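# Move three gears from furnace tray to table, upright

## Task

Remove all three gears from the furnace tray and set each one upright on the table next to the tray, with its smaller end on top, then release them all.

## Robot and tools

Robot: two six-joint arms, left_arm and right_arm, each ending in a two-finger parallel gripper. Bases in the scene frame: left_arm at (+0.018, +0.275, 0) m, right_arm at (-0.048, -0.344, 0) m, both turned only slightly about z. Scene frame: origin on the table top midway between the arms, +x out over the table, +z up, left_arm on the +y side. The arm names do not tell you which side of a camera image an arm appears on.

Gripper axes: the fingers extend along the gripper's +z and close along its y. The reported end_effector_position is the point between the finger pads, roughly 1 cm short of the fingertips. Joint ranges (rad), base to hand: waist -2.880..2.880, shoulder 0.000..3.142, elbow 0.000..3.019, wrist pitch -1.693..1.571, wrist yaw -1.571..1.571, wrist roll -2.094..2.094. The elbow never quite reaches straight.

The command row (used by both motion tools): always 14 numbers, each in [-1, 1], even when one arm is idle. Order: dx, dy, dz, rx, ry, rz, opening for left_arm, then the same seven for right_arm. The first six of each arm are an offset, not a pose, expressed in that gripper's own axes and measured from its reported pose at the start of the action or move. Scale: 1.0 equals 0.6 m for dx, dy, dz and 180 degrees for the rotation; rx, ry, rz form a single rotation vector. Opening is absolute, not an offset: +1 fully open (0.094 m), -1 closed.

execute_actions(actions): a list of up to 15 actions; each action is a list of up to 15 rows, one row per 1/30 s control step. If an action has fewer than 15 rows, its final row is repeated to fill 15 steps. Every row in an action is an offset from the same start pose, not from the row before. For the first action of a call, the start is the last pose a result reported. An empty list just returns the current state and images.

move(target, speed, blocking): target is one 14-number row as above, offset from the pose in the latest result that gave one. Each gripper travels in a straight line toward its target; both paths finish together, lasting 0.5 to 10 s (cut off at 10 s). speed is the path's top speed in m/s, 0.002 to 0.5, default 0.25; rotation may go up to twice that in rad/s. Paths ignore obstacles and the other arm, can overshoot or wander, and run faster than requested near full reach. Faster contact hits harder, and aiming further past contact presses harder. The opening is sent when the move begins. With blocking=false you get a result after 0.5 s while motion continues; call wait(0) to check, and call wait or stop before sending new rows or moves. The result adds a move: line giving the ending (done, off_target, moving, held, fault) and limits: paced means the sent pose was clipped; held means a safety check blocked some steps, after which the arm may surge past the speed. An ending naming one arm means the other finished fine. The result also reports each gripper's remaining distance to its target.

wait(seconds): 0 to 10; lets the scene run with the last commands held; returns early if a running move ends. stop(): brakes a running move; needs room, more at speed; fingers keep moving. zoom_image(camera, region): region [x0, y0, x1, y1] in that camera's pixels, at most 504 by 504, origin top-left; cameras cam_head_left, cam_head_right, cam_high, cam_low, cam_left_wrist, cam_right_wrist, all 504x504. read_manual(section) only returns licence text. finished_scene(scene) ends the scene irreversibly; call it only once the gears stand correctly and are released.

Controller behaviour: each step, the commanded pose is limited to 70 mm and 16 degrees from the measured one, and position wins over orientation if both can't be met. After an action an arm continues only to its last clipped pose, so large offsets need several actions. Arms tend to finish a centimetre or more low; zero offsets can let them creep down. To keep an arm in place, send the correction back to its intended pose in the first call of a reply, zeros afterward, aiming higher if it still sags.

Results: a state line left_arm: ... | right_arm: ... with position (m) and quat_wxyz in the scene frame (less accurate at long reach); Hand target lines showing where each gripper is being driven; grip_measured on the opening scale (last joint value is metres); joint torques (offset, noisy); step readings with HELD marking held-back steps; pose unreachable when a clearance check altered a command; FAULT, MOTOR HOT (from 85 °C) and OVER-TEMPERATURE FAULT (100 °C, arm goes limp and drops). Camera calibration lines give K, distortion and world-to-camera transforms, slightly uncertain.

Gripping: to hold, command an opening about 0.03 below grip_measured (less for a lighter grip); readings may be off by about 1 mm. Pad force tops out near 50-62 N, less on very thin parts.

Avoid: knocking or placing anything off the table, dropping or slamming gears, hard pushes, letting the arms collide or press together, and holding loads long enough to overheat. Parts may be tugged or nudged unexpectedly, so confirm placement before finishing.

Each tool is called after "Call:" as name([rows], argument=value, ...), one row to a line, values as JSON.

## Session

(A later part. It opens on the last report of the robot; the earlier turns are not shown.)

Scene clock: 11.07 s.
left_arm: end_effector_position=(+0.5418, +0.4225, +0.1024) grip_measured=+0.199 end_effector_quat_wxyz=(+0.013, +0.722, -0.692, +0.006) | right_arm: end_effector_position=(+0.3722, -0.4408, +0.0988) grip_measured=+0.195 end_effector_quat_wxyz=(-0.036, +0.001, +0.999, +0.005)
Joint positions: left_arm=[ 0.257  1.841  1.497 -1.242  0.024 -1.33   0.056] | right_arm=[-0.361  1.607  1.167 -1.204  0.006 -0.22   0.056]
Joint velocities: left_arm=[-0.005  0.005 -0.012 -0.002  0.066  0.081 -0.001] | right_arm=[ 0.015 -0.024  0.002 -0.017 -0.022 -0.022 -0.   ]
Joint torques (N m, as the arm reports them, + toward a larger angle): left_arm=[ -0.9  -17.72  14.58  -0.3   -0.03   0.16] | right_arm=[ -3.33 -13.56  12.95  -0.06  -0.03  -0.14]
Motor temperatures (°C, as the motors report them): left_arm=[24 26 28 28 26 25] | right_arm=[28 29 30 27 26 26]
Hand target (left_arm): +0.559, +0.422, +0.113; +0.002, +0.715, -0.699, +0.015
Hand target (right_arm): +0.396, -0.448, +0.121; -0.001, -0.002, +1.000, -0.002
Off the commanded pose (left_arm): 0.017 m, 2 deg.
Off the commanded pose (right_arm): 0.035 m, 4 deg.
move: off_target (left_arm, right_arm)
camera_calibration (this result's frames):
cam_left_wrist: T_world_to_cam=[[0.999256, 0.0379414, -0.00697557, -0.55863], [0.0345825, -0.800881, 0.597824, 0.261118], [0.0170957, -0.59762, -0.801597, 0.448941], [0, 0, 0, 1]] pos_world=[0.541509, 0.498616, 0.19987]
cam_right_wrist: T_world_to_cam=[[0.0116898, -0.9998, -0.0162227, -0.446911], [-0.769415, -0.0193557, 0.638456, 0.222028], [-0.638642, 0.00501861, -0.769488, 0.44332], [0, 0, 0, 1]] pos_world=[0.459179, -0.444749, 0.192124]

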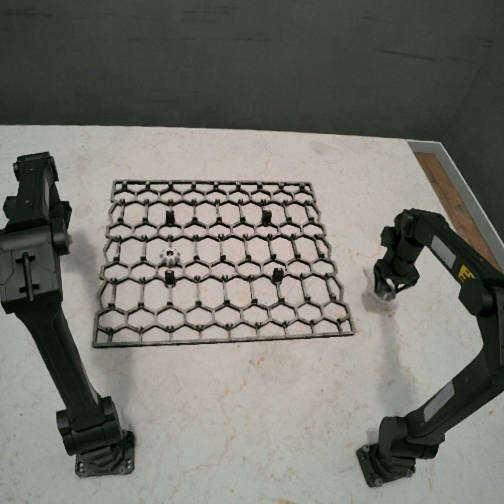

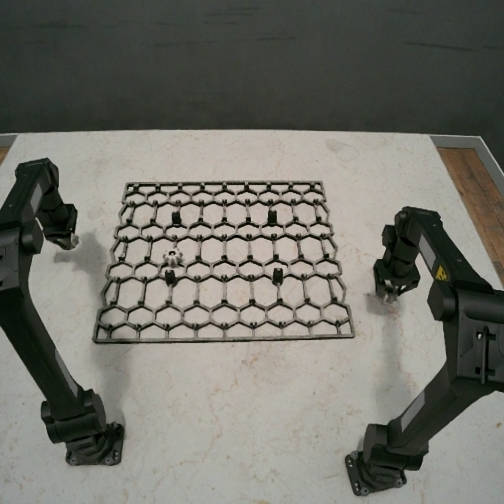

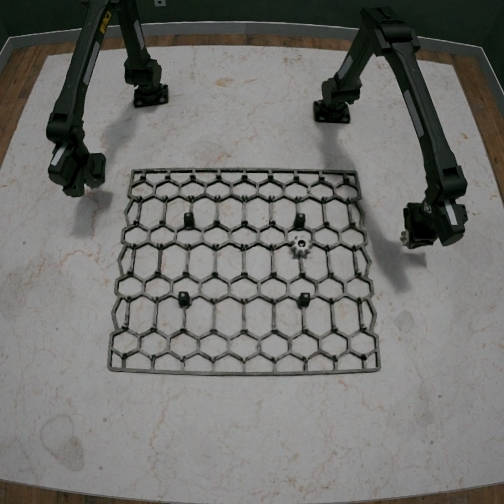

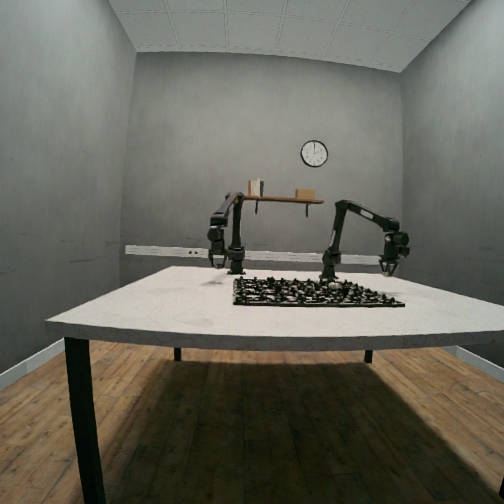

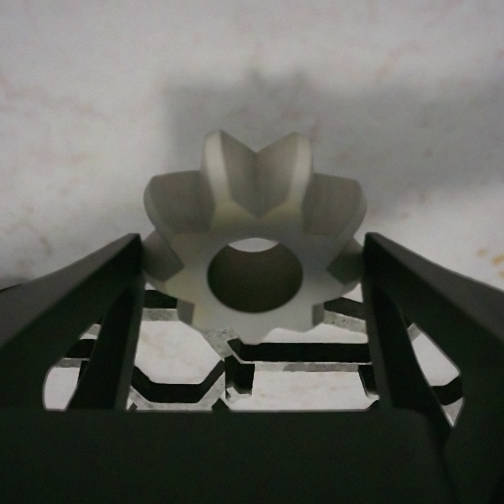

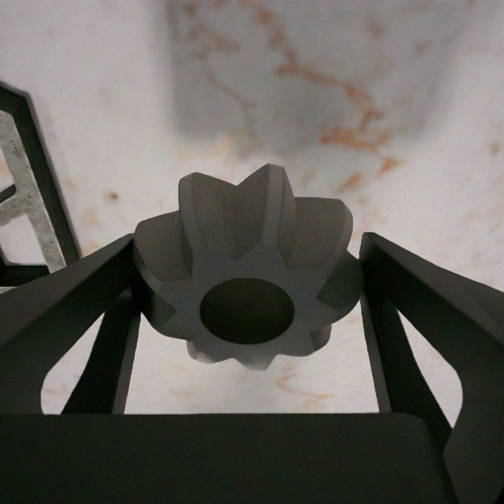

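Call:
move(target=[0,0,0.131,0,0,0,0.05, 0,0,0.115,0,-0.023,0,0.05], speed=0.1)

Scene clock: 12.33 s.
left_arm: end_effector_position=(+0.5350, +0.4205, +0.0246) grip_measured=+0.199 end_effector_quat_wxyz=(+0.019, +0.721, -0.692, +0.003) | right_arm: end_effector_position=(+0.3643, -0.4373, +0.0272) grip_measured=+0.195 end_effector_quat_wxyz=(-0.008, +0.000, +1.000, +0.004)
Joint positions: left_arm=[ 0.257  1.919  1.388 -1.07   0.024 -1.329  0.056] | right_arm=[-0.361  1.655  1.012 -0.946 -0.004 -0.221  0.056]
Joint velocities: left_arm=[ 0.015 -0.015 -0.022 -0.022  0.007  0.007  0.   ] | right_arm=[-0.005 -0.005 -0.012 -0.007  0.007  0.051  0.   ]
Joint torques (N m, as the arm reports them, + toward a larger angle): left_arm=[ -1.06 -19.14   9.86   0.52  -0.16  -0.03] | right_arm=[ -4.35 -13.45   7.58   0.13  -0.1   -0.14]
Motor temperatures (°C, as the motors report them): left_arm=[24 26 28 28 26 25] | right_arm=[28 29 30 27 26 26]
Hand target (left_arm): +0.542, +0.421, +0.024; +0.013, +0.722, -0.692, +0.006
Hand target (right_arm): +0.367, -0.440, +0.030; +0.000, +0.001, +1.000, +0.005
Off the commanded pose (left_arm): 0.006 m, 1 deg.
Off the commanded pose (right_arm): 0.005 m, 1 deg.
move: done
camera_calibration (this result's frames):
cam_left_wrist: T_world_to_cam=[[0.999126, 0.0367484, -0.0198953, -0.551456], [0.0413302, -0.798688, 0.600325, 0.301731], [0.00617079, -0.600623, -0.799509, 0.392536], [0, 0, 0, 1]] pos_world=[0.536082, 0.49702, 0.121728]
cam_right_wrist: T_world_to_cam=[[0.0131975, -0.999825, -0.0132343, -0.445082], [-0.803578, -0.0184817, 0.594913, 0.275707], [-0.595053, 0.00278345, -0.803681, 0.367222], [0, 0, 0, 1]] pos_world=[0.445943, -0.440931, 0.125217]

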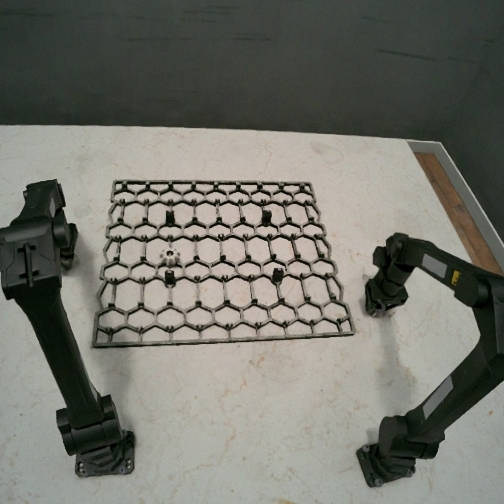

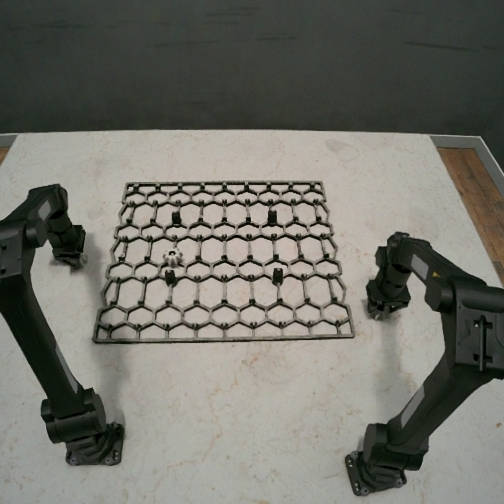

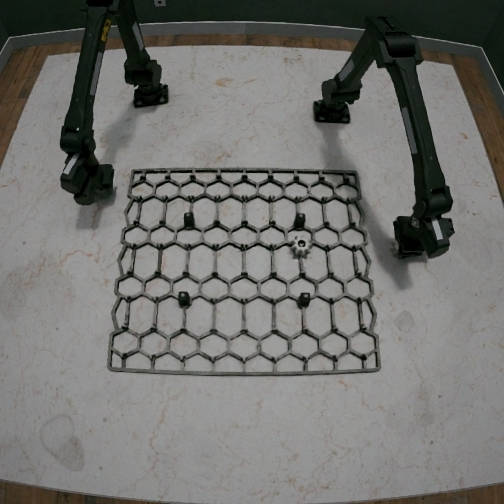

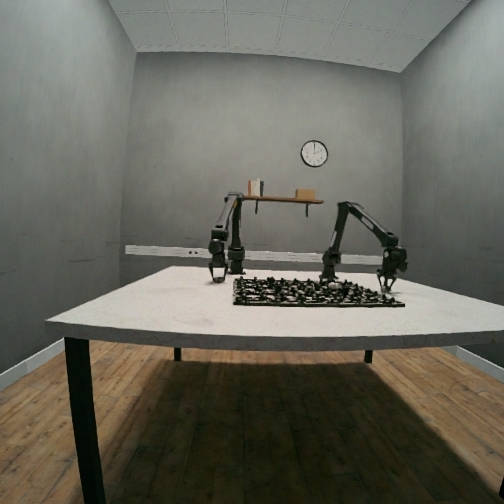

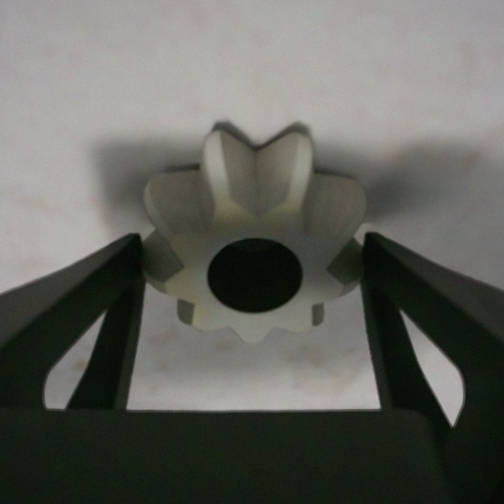

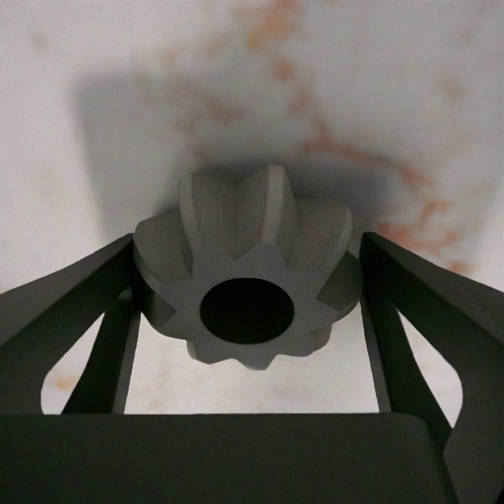

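Call:
move(target=[0,0,0,0,0,0,1, 0,0,0,0,0,0,1], speed=0.06)

Call:
move(target=[0,0,-0.17,0,0,0,1, 0,0,-0.17,0,0,0,1], speed=0.3)

Scene clock: 13.13 s.
left_arm: end_effector_position=(+0.5345, +0.4204, +0.0242) grip_measured=+1.000 end_effector_quat_wxyz=(+0.019, +0.721, -0.692, +0.003) | right_arm: end_effector_position=(+0.3643, -0.4373, +0.0272) grip_measured=+1.000 end_effector_quat_wxyz=(-0.008, +0.000, +1.000, +0.004)
Joint positions: left_arm=[ 0.257  1.919  1.387 -1.07   0.024 -1.329  0.094] | right_arm=[-0.361  1.655  1.012 -0.946 -0.004 -0.221  0.094]
Joint velocities: left_arm=[ 0.005  0.005 -0.017  0.017  0.022 -0.066  0.   ] | right_arm=[-0.005 -0.005 -0.002  0.007 -0.037 -0.051  0.   ]
Joint torques (N m, as the arm reports them, + toward a larger angle): left_arm=[ -0.4  -19.97   8.91  -0.07  -0.19   0.04] | right_arm=[ -2.4  -12.02   7.37  -0.07   0.06  -0.08]
Motor temperatures (°C, as the motors report them): left_arm=[24 26 28 28 26 25] | right_arm=[28 29 30 27 26 26]
Hand target (left_arm): +0.535, +0.420, +0.024; +0.019, +0.721, -0.692, +0.003
Hand target (right_arm): +0.364, -0.437, +0.027; -0.008, +0.000, +1.000, +0.004
Off the commanded pose (left_arm): 0.001 m, 0 deg.
Off the commanded pose (right_arm): 0.000 m, 0 deg.
move: done
camera_calibration (this result's frames):
cam_left_wrist: T_world_to_cam=[[0.999104, 0.0367419, -0.0210053, -0.550935], [0.0419902, -0.798496, 0.600533, 0.301422], [0.00529208, -0.600877, -0.799324, 0.392733], [0, 0, 0, 1]] pos_world=[0.535706, 0.496911, 0.121334]
cam_right_wrist: T_world_to_cam=[[0.0131975, -0.999825, -0.0132343, -0.445082], [-0.803578, -0.0184817, 0.594913, 0.275707], [-0.595053, 0.00278345, -0.803681, 0.367222], [0, 0, 0, 1]] pos_world=[0.445943, -0.440931, 0.125217]

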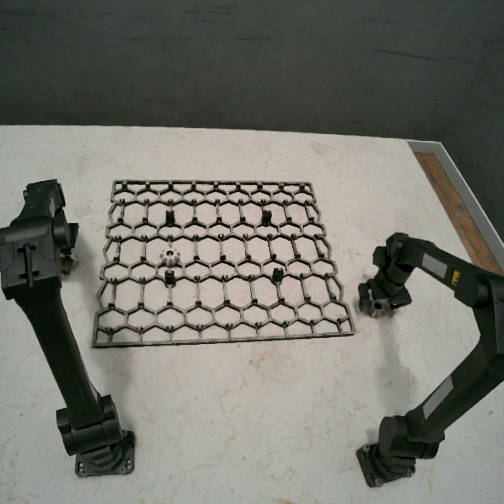

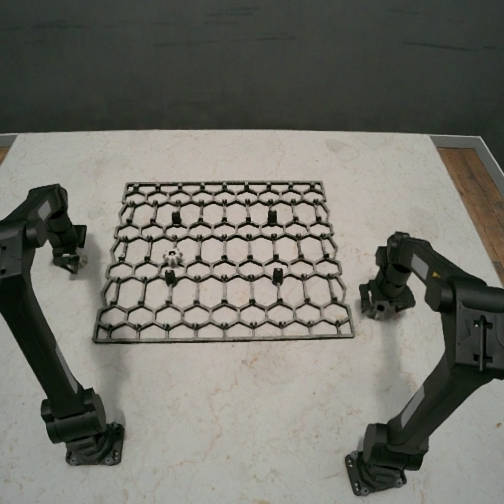

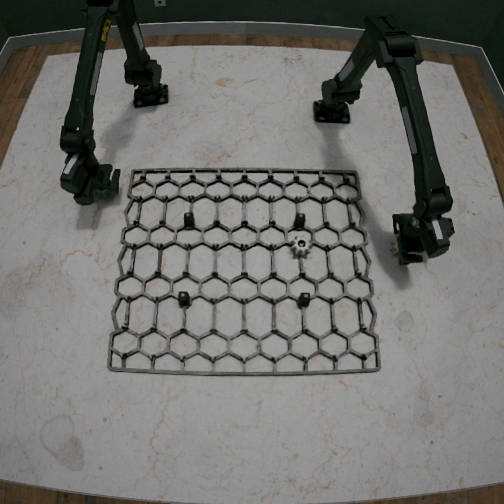

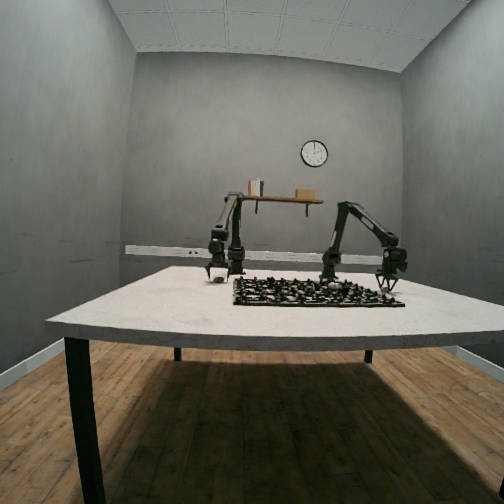

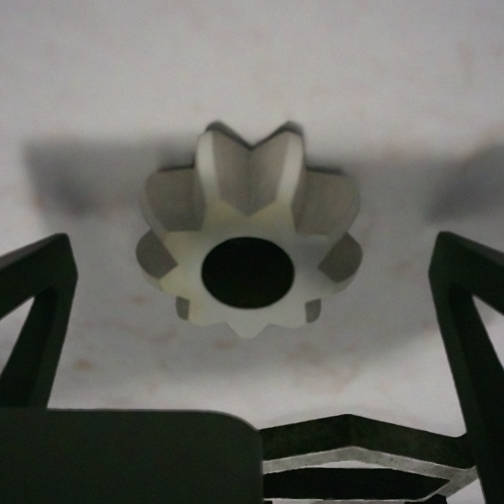

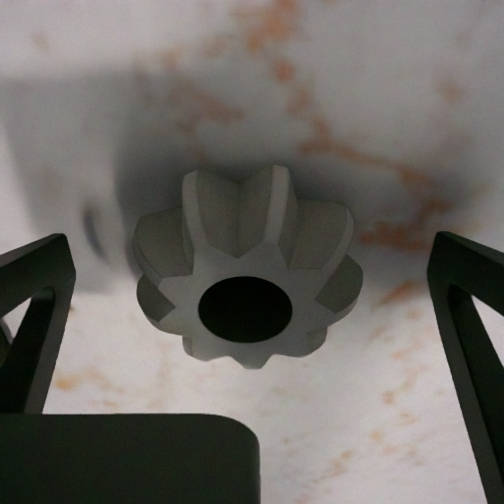

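Scene clock: 14.03 s.
left_arm: end_effector_position=(+0.5301, +0.4191, +0.1212) grip_measured=+1.000 end_effector_quat_wxyz=(+0.022, +0.721, -0.692, +0.001) | right_arm: end_effector_position=(+0.3528, -0.4347, +0.1169) grip_measured=+1.000 end_effector_quat_wxyz=(-0.022, +0.000, +1.000, +0.007)
Joint positions: left_arm=[ 0.257  1.809  1.501 -1.3    0.024 -1.329  0.094] | right_arm=[-0.361  1.521  1.119 -1.215 -0.004 -0.221  0.094]
Joint velocities: left_arm=[-0.005 -0.015  0.002  0.002 -0.022 -0.051  0.   ] | right_arm=[-0.005 -0.005  0.017 -0.022 -0.022 -0.037  0.   ]
Joint torques (N m, as the arm reports them, + toward a larger angle): left_arm=[ -0.55 -18.06  12.1   -0.24  -0.18   0.07] | right_arm=[ -3.22 -12.17  11.39  -0.46   0.04  -0.11]
Motor temperatures (°C, as the motors report them): left_arm=[24 26 28 28 26 25] | right_arm=[28 29 30 27 26 26]
Hand target (left_arm): +0.536, +0.422, +0.126; +0.019, +0.721, -0.692, +0.003
Hand target (right_arm): +0.365, -0.439, +0.129; -0.009, +0.000, +1.000, +0.004
Off the commanded pose (left_arm): 0.009 m, 0 deg.
Off the commanded pose (right_arm): 0.018 m, 2 deg.
move: off_target (right_arm); limits=paced
camera_calibration (this result's frames):
cam_left_wrist: T_world_to_cam=[[0.998944, 0.0366953, -0.0276642, -0.543481], [0.0459549, -0.797347, 0.601768, 0.239571], [0.000024114, -0.602404, -0.798191, 0.472838], [0, 0, 0, 1]] pos_world=[0.531886, 0.495804, 0.218214]
cam_right_wrist: T_world_to_cam=[[0.0127425, -0.999723, -0.0198084, -0.440176], [-0.786895, -0.0222487, 0.616685, 0.203088], [-0.616955, 0.00772903, -0.786961, 0.440399], [0, 0, 0, 1]] pos_world=[0.437124, -0.438939, 0.212616]

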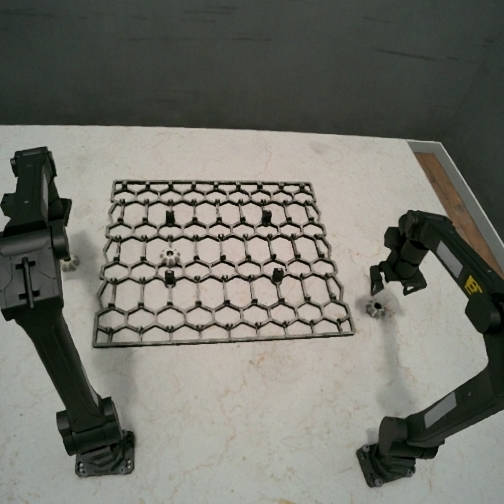

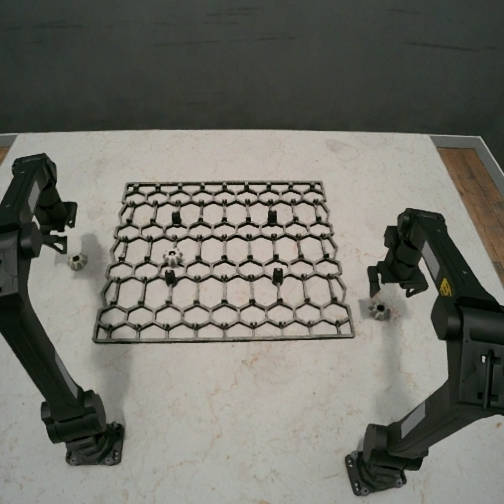

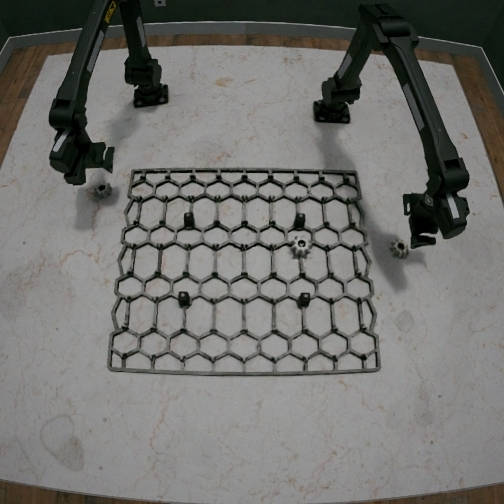

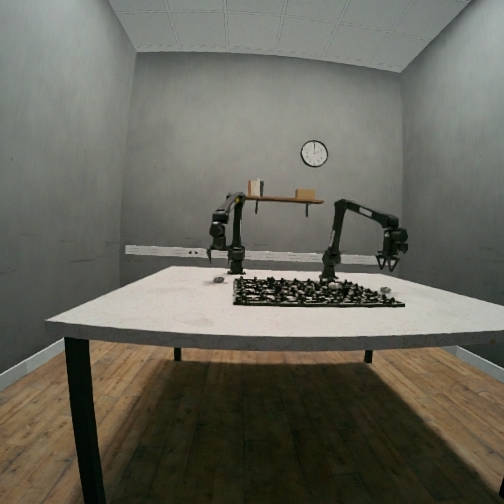

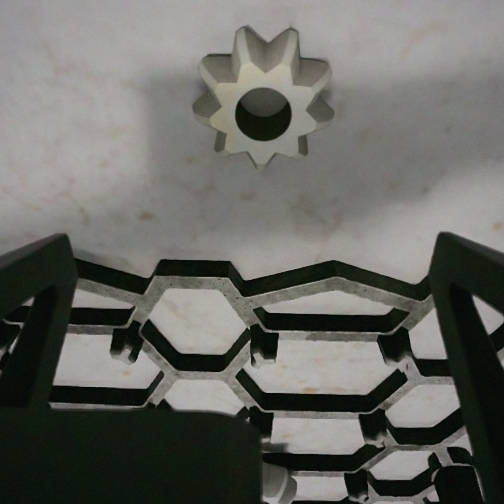

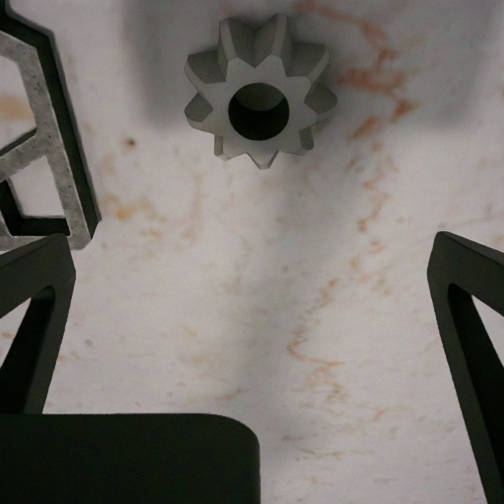

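Call:
move(target=[0.468,-0.015,0,0,0,0,1,0,0,0,0,0,0,1], speed=0.3)

Scene clock: 15.73 s.
left_arm: end_effector_position=(+0.5336, +0.1358, +0.1287) grip_measured=+1.000 end_effector_quat_wxyz=(+0.019, +0.714, -0.700, -0.001) | right_arm: end_effector_position=(+0.3528, -0.4347, +0.1169) grip_measured=+1.000 end_effector_quat_wxyz=(-0.022, +0.000, +1.000, +0.007)
Joint positions: left_arm=[-0.279  1.799  1.508 -1.302  0.032 -1.843  0.094] | right_arm=[-0.361  1.521  1.119 -1.215 -0.004 -0.221  0.094]
Joint velocities: left_arm=[-0.005 -0.005  0.012 -0.017 -0.007 -0.081  0.   ] | right_arm=[-0.005  0.015 -0.007 -0.017 -0.066  0.022  0.   ]
Joint torques (N m, as the arm reports them, + toward a larger angle): left_arm=[  0.61 -16.24  13.2   -0.54  -0.2   -0.03] | right_arm=[ -3.07 -11.76   8.29  -0.2    0.07  -0.06]
Motor temperatures (°C, as the motors report them): left_arm=[24 26 28 28 26 25] | right_arm=[28 29 30 27 26 26]
Hand target (left_arm): +0.545, +0.139, +0.127; +0.020, +0.721, -0.692, -0.003
Hand target (right_arm): +0.353, -0.435, +0.117; -0.022, +0.000, +1.000, +0.007
Off the commanded pose (left_arm): 0.017 m, 1 deg.
Off the commanded pose (right_arm): 0.000 m, 0 deg.
move: off_target (left_arm)
camera_calibration (this result's frames):
cam_left_wrist: T_world_to_cam=[[0.999508, 0.0157318, -0.0271411, -0.533893], [0.0288191, -0.802249, 0.596294, 0.0195123], [-0.0123932, -0.596782, -0.802307, 0.314572], [0, 0, 0, 1]] pos_world=[0.536966, 0.211784, 0.226257]
cam_right_wrist: T_world_to_cam=[[0.0127425, -0.999723, -0.0198084, -0.440176], [-0.786895, -0.0222487, 0.616685, 0.203088], [-0.616955, 0.00772903, -0.786961, 0.440399], [0, 0, 0, 1]] pos_world=[0.437124, -0.438939, 0.212616]

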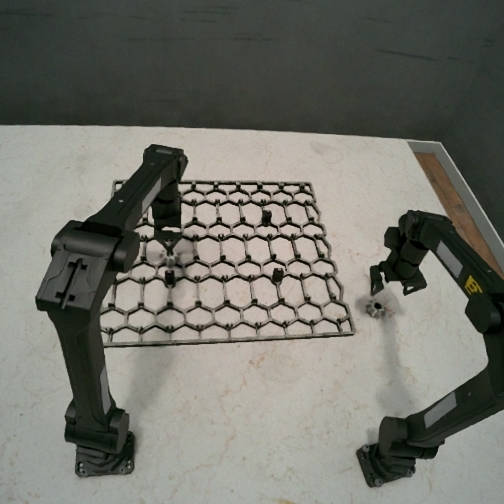

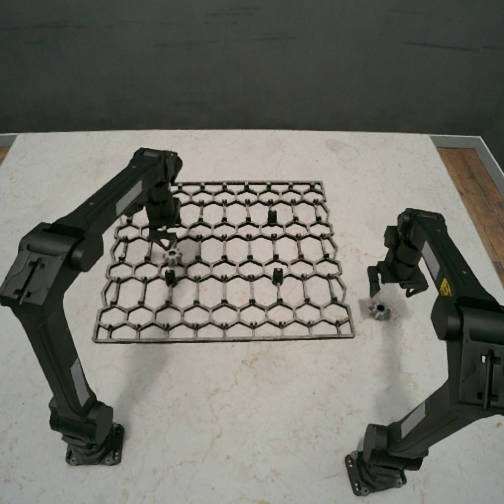

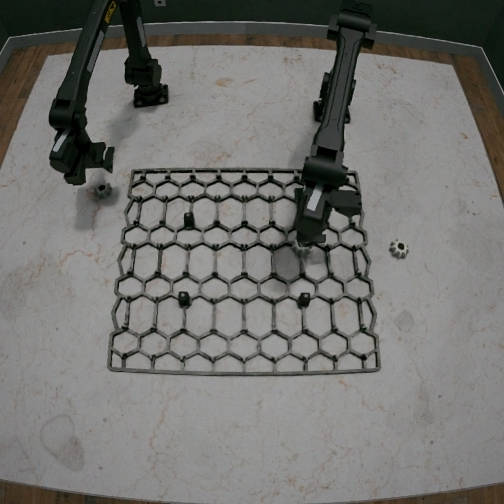

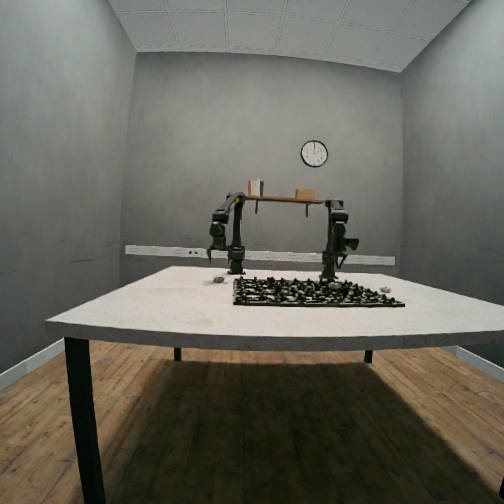

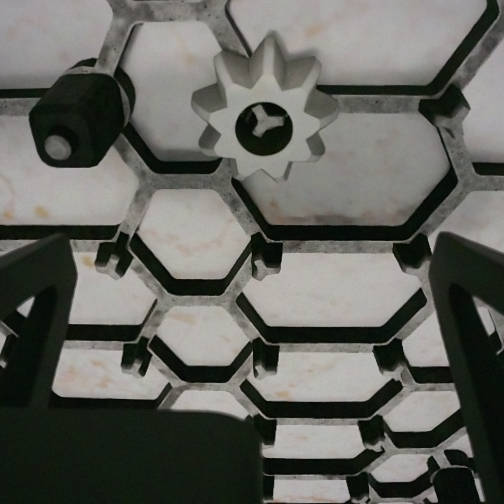

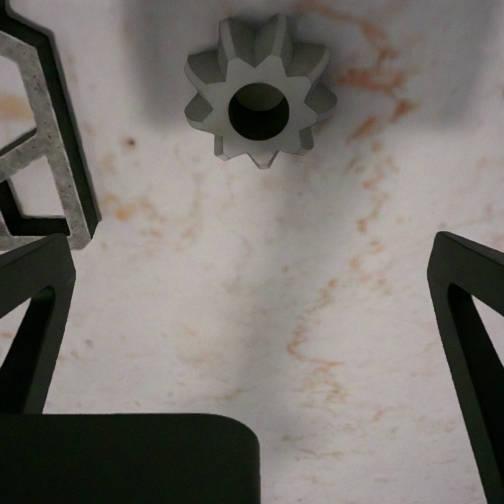

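Call:
move(target=[-0.004,-0.012,0.1,0,0,0,1,0,0,0,0,0,0,1], speed=0.15)

Call:
move(target=[0,0,0.065,0,0,0,1,0,0,0,0,0,0,1], speed=0.07)

Scene clock: 16.73 s.
left_arm: end_effector_position=(+0.5361, +0.1351, +0.0794) grip_measured=+1.000 end_effector_quat_wxyz=(+0.017, +0.714, -0.700, +0.002) | right_arm: end_effector_position=(+0.3528, -0.4347, +0.1169) grip_measured=+1.000 end_effector_quat_wxyz=(-0.022, +0.000, +1.000, +0.007)
Joint positions: left_arm=[-0.279  1.845  1.437 -1.176  0.032 -1.845  0.094] | right_arm=[-0.361  1.521  1.119 -1.215 -0.004 -0.221  0.094]
Joint velocities: left_arm=[-0.015 -0.005  0.012  0.002 -0.007  0.022  0.   ] | right_arm=[-0.005 -0.005 -0.002 -0.022 -0.007 -0.051  0.   ]
Joint torques (N m, as the arm reports them, + toward a larger angle): left_arm=[ -0.3  -17.24   9.57   0.61  -0.2    0.1 ] | right_arm=[ -3.21 -10.57   8.29  -0.16   0.1   -0.07]
Motor temperatures (°C, as the motors report them): left_arm=[24 26 29 28 26 25] | right_arm=[28 29 30 27 26 26]
Hand target (left_arm): +0.540, +0.137, +0.068; +0.020, +0.714, -0.700, -0.001
Hand target (right_arm): +0.353, -0.435, +0.117; -0.022, +0.000, +1.000, +0.007
Off the commanded pose (left_arm): 0.011 m, 0 deg.
Off the commanded pose (right_arm): 0.000 m, 0 deg.
move: off_target (left_arm)
camera_calibration (this result's frames):
cam_left_wrist: T_world_to_cam=[[0.99967, 0.0172083, -0.0190944, -0.5387], [0.0252134, -0.800975, 0.598166, 0.0499211], [-0.00500072, -0.59845, -0.801145, 0.27082], [0, 0, 0, 1]] pos_world=[0.538618, 0.211328, 0.176819]
cam_right_wrist: T_world_to_cam=[[0.0127425, -0.999723, -0.0198084, -0.440176], [-0.786895, -0.0222487, 0.616685, 0.203088], [-0.616955, 0.00772903, -0.786961, 0.440399], [0, 0, 0, 1]] pos_world=[0.437124, -0.438939, 0.212616]

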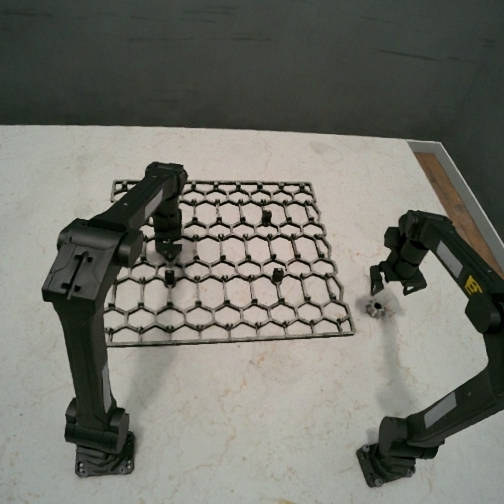

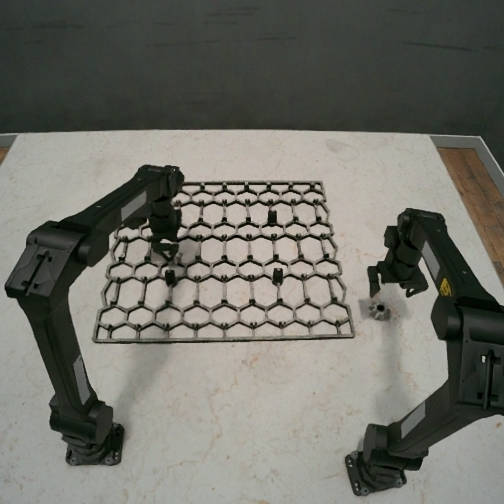

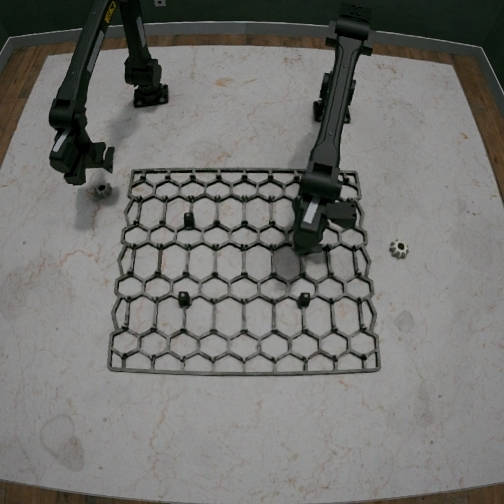

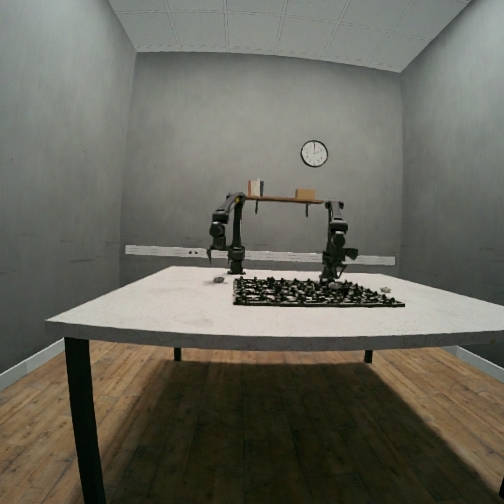

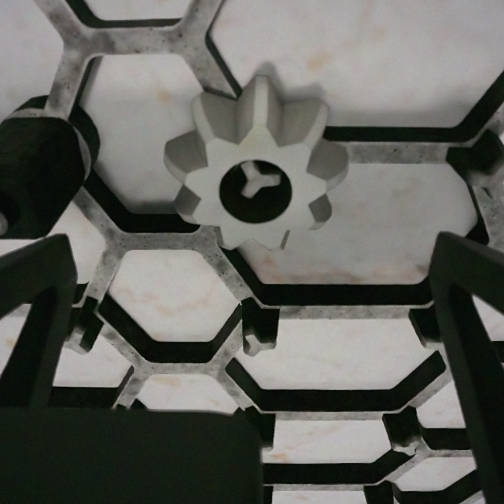

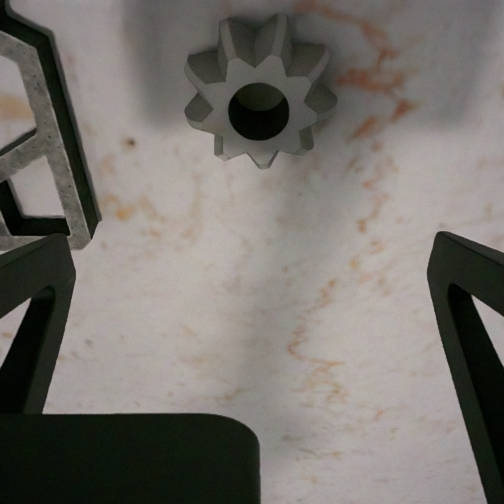

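Scene clock: 17.70 s.
left_arm: end_effector_position=(+0.5353, +0.1353, +0.0567) grip_measured=+1.000 end_effector_quat_wxyz=(+0.013, +0.714, -0.700, +0.011) | right_arm: end_effector_position=(+0.3528, -0.4347, +0.1169) grip_measured=+1.000 end_effector_quat_wxyz=(-0.022, +0.000, +1.000, +0.007)
Joint positions: left_arm=[-0.279  1.856  1.388 -1.097  0.032 -1.845  0.094] | right_arm=[-0.361  1.521  1.119 -1.215 -0.004 -0.221  0.094]
Joint velocities: left_arm=[-0.005  0.005  0.002  0.002 -0.022  0.037  0.   ] | right_arm=[-0.005  0.005 -0.002 -0.007 -0.007 -0.007  0.   ]
Joint torques (N m, as the arm reports them, + toward a larger angle): left_arm=[ -0.39 -15.71   9.16   0.75  -0.19   0.05] | right_arm=[ -3.57 -11.49   8.33  -0.28  -0.02  -0.15]
Motor temperatures (°C, as the motors report them): left_arm=[24 26 29 28 26 25] | right_arm=[28 29 30 27 26 26]
Hand target (left_arm): +0.535, +0.134, +0.041; +0.017, +0.714, -0.700, +0.002
Hand target (right_arm): +0.353, -0.435, +0.117; -0.022, +0.000, +1.000, +0.007
Off the commanded pose (left_arm): 0.016 m, 1 deg.
Off the commanded pose (right_arm): 0.000 m, 0 deg.
move: off_target (left_arm)
camera_calibration (this result's frames):
cam_left_wrist: T_world_to_cam=[[0.999853, 0.017161, -0.000346744, -0.539484], [0.0139062, -0.798051, 0.60243, 0.0691306], [0.0100616, -0.602346, -0.798172, 0.245014], [0, 0, 0, 1]] pos_world=[0.535978, 0.212011, 0.15373]
cam_right_wrist: T_world_to_cam=[[0.0127425, -0.999723, -0.0198084, -0.440176], [-0.786895, -0.0222487, 0.616685, 0.203088], [-0.616955, 0.00772903, -0.786961, 0.440399], [0, 0, 0, 1]] pos_world=[0.437124, -0.438939, 0.212616]

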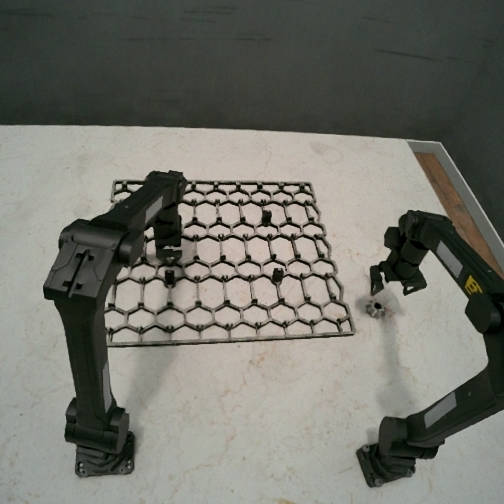

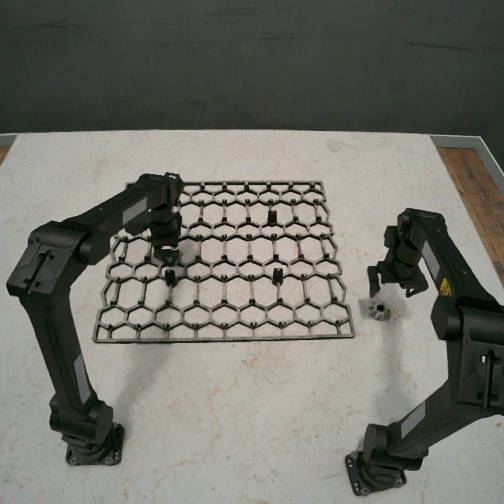

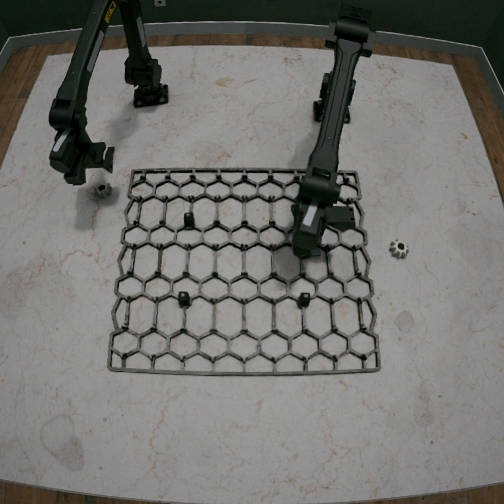

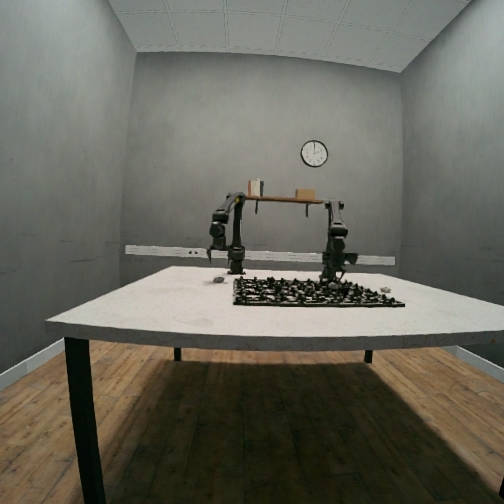

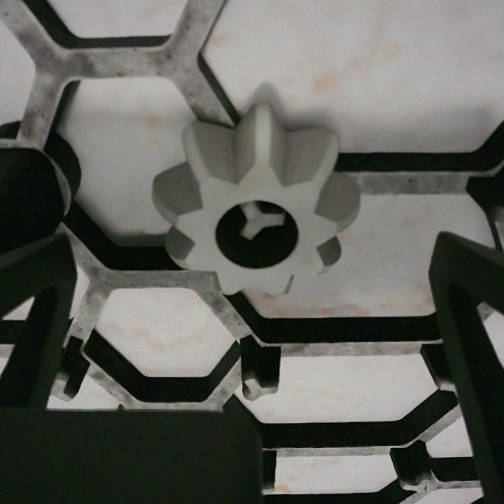

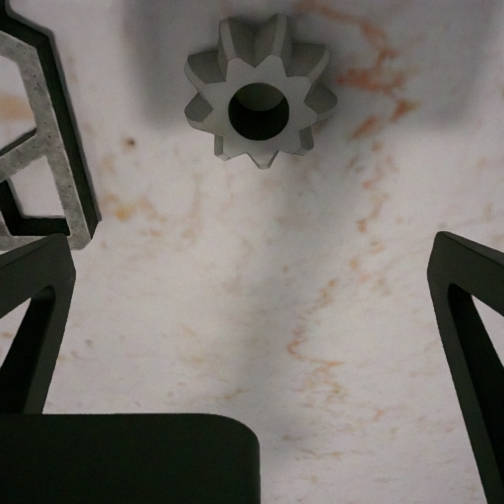

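Call:
move(target=[0,0,0.055,0,0,0,0.6,0,0,0,0,0,0,1], speed=0.06)

Scene clock: 18.77 s.
left_arm: end_effector_position=(+0.5361, +0.1351, +0.0406) grip_measured=+0.602 end_effector_quat_wxyz=(+0.007, +0.714, -0.700, +0.020) | right_arm: end_effector_position=(+0.3528, -0.4347, +0.1169) grip_measured=+1.000 end_effector_quat_wxyz=(-0.022, +0.000, +1.000, +0.007)
Joint positions: left_arm=[-0.279  1.866  1.355 -1.032  0.032 -1.845  0.075] | right_arm=[-0.361  1.521  1.119 -1.215 -0.004 -0.221  0.094]
Joint velocities: left_arm=[-0.005 -0.005 -0.022 -0.002 -0.007  0.007 -0.001] | right_arm=[ 0.005 -0.015 -0.007  0.007 -0.007 -0.007  0.   ]
Joint torques (N m, as the arm reports them, + toward a larger angle): left_arm=[ -0.25 -16.38   8.88   0.66  -0.18   0.02] | right_arm=[ -2.36 -11.36   8.29  -0.18  -0.04  -0.13]
Motor temperatures (°C, as the motors report them): left_arm=[24 26 29 28 26 25] | right_arm=[28 28 30 27 26 26]
Hand target (left_arm): +0.535, +0.134, +0.024; +0.012, +0.714, -0.700, +0.011
Hand target (right_arm): +0.353, -0.435, +0.117; -0.022, +0.000, +1.000, +0.007
Off the commanded pose (left_arm): 0.017 m, 1 deg.
Off the commanded pose (right_arm): 0.000 m, 0 deg.
move: off_target (left_arm)
camera_calibration (this result's frames):
cam_left_wrist: T_world_to_cam=[[0.999647, 0.0172142, 0.0202388, -0.540977], [0.00140067, -0.794816, 0.606849, 0.084752], [0.0265325, -0.606607, -0.794559, 0.223634], [0, 0, 0, 1]] pos_world=[0.534734, 0.212333, 0.137208]
cam_right_wrist: T_world_to_cam=[[0.0127425, -0.999723, -0.0198084, -0.440176], [-0.786895, -0.0222487, 0.616685, 0.203088], [-0.616955, 0.00772903, -0.786961, 0.440399], [0, 0, 0, 1]] pos_world=[0.437124, -0.438939, 0.212616]

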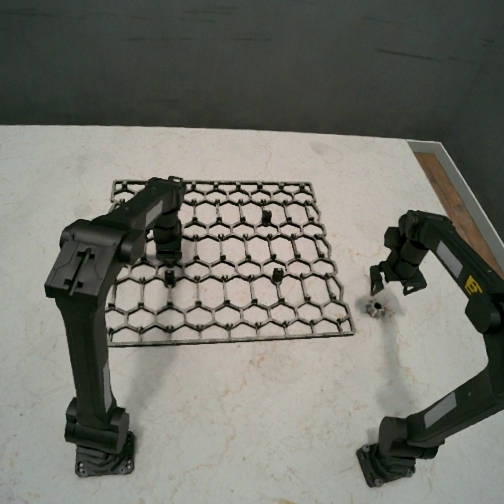

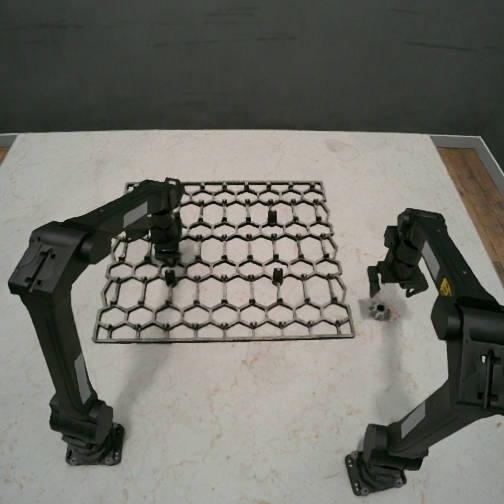

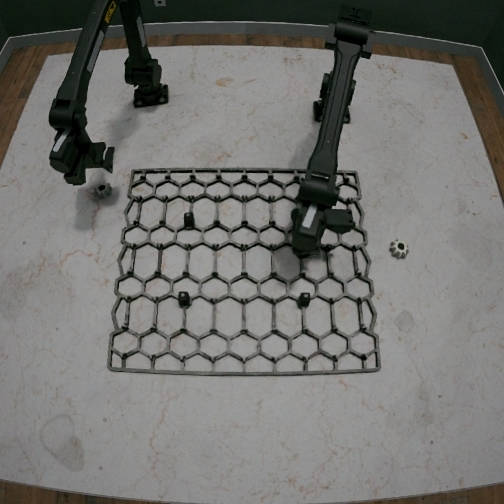

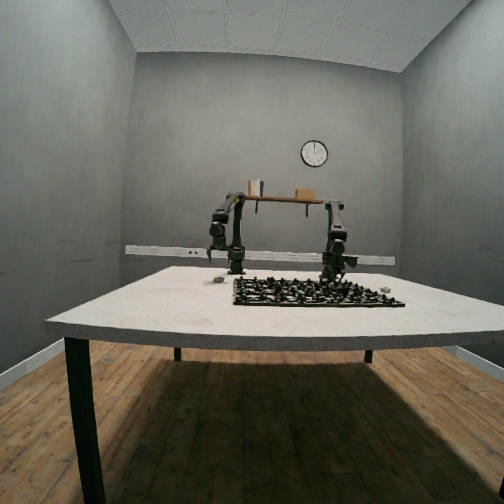

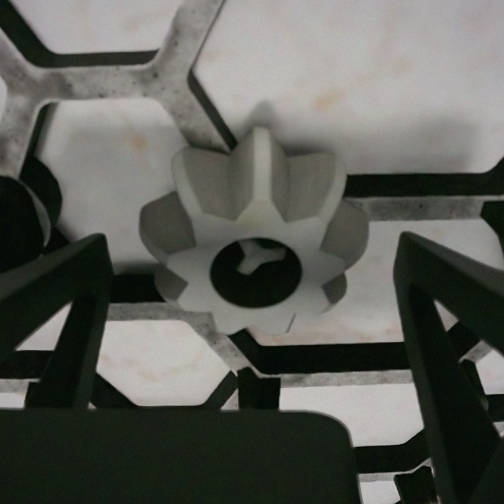

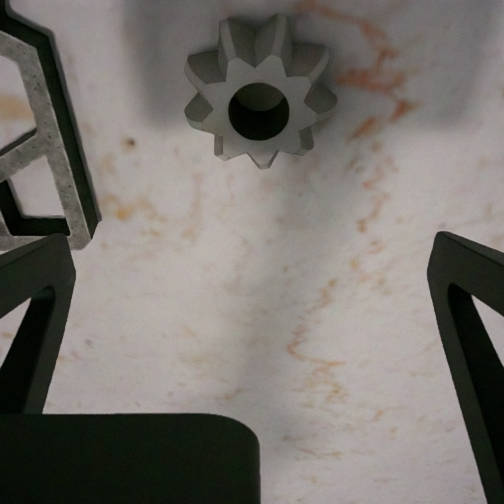

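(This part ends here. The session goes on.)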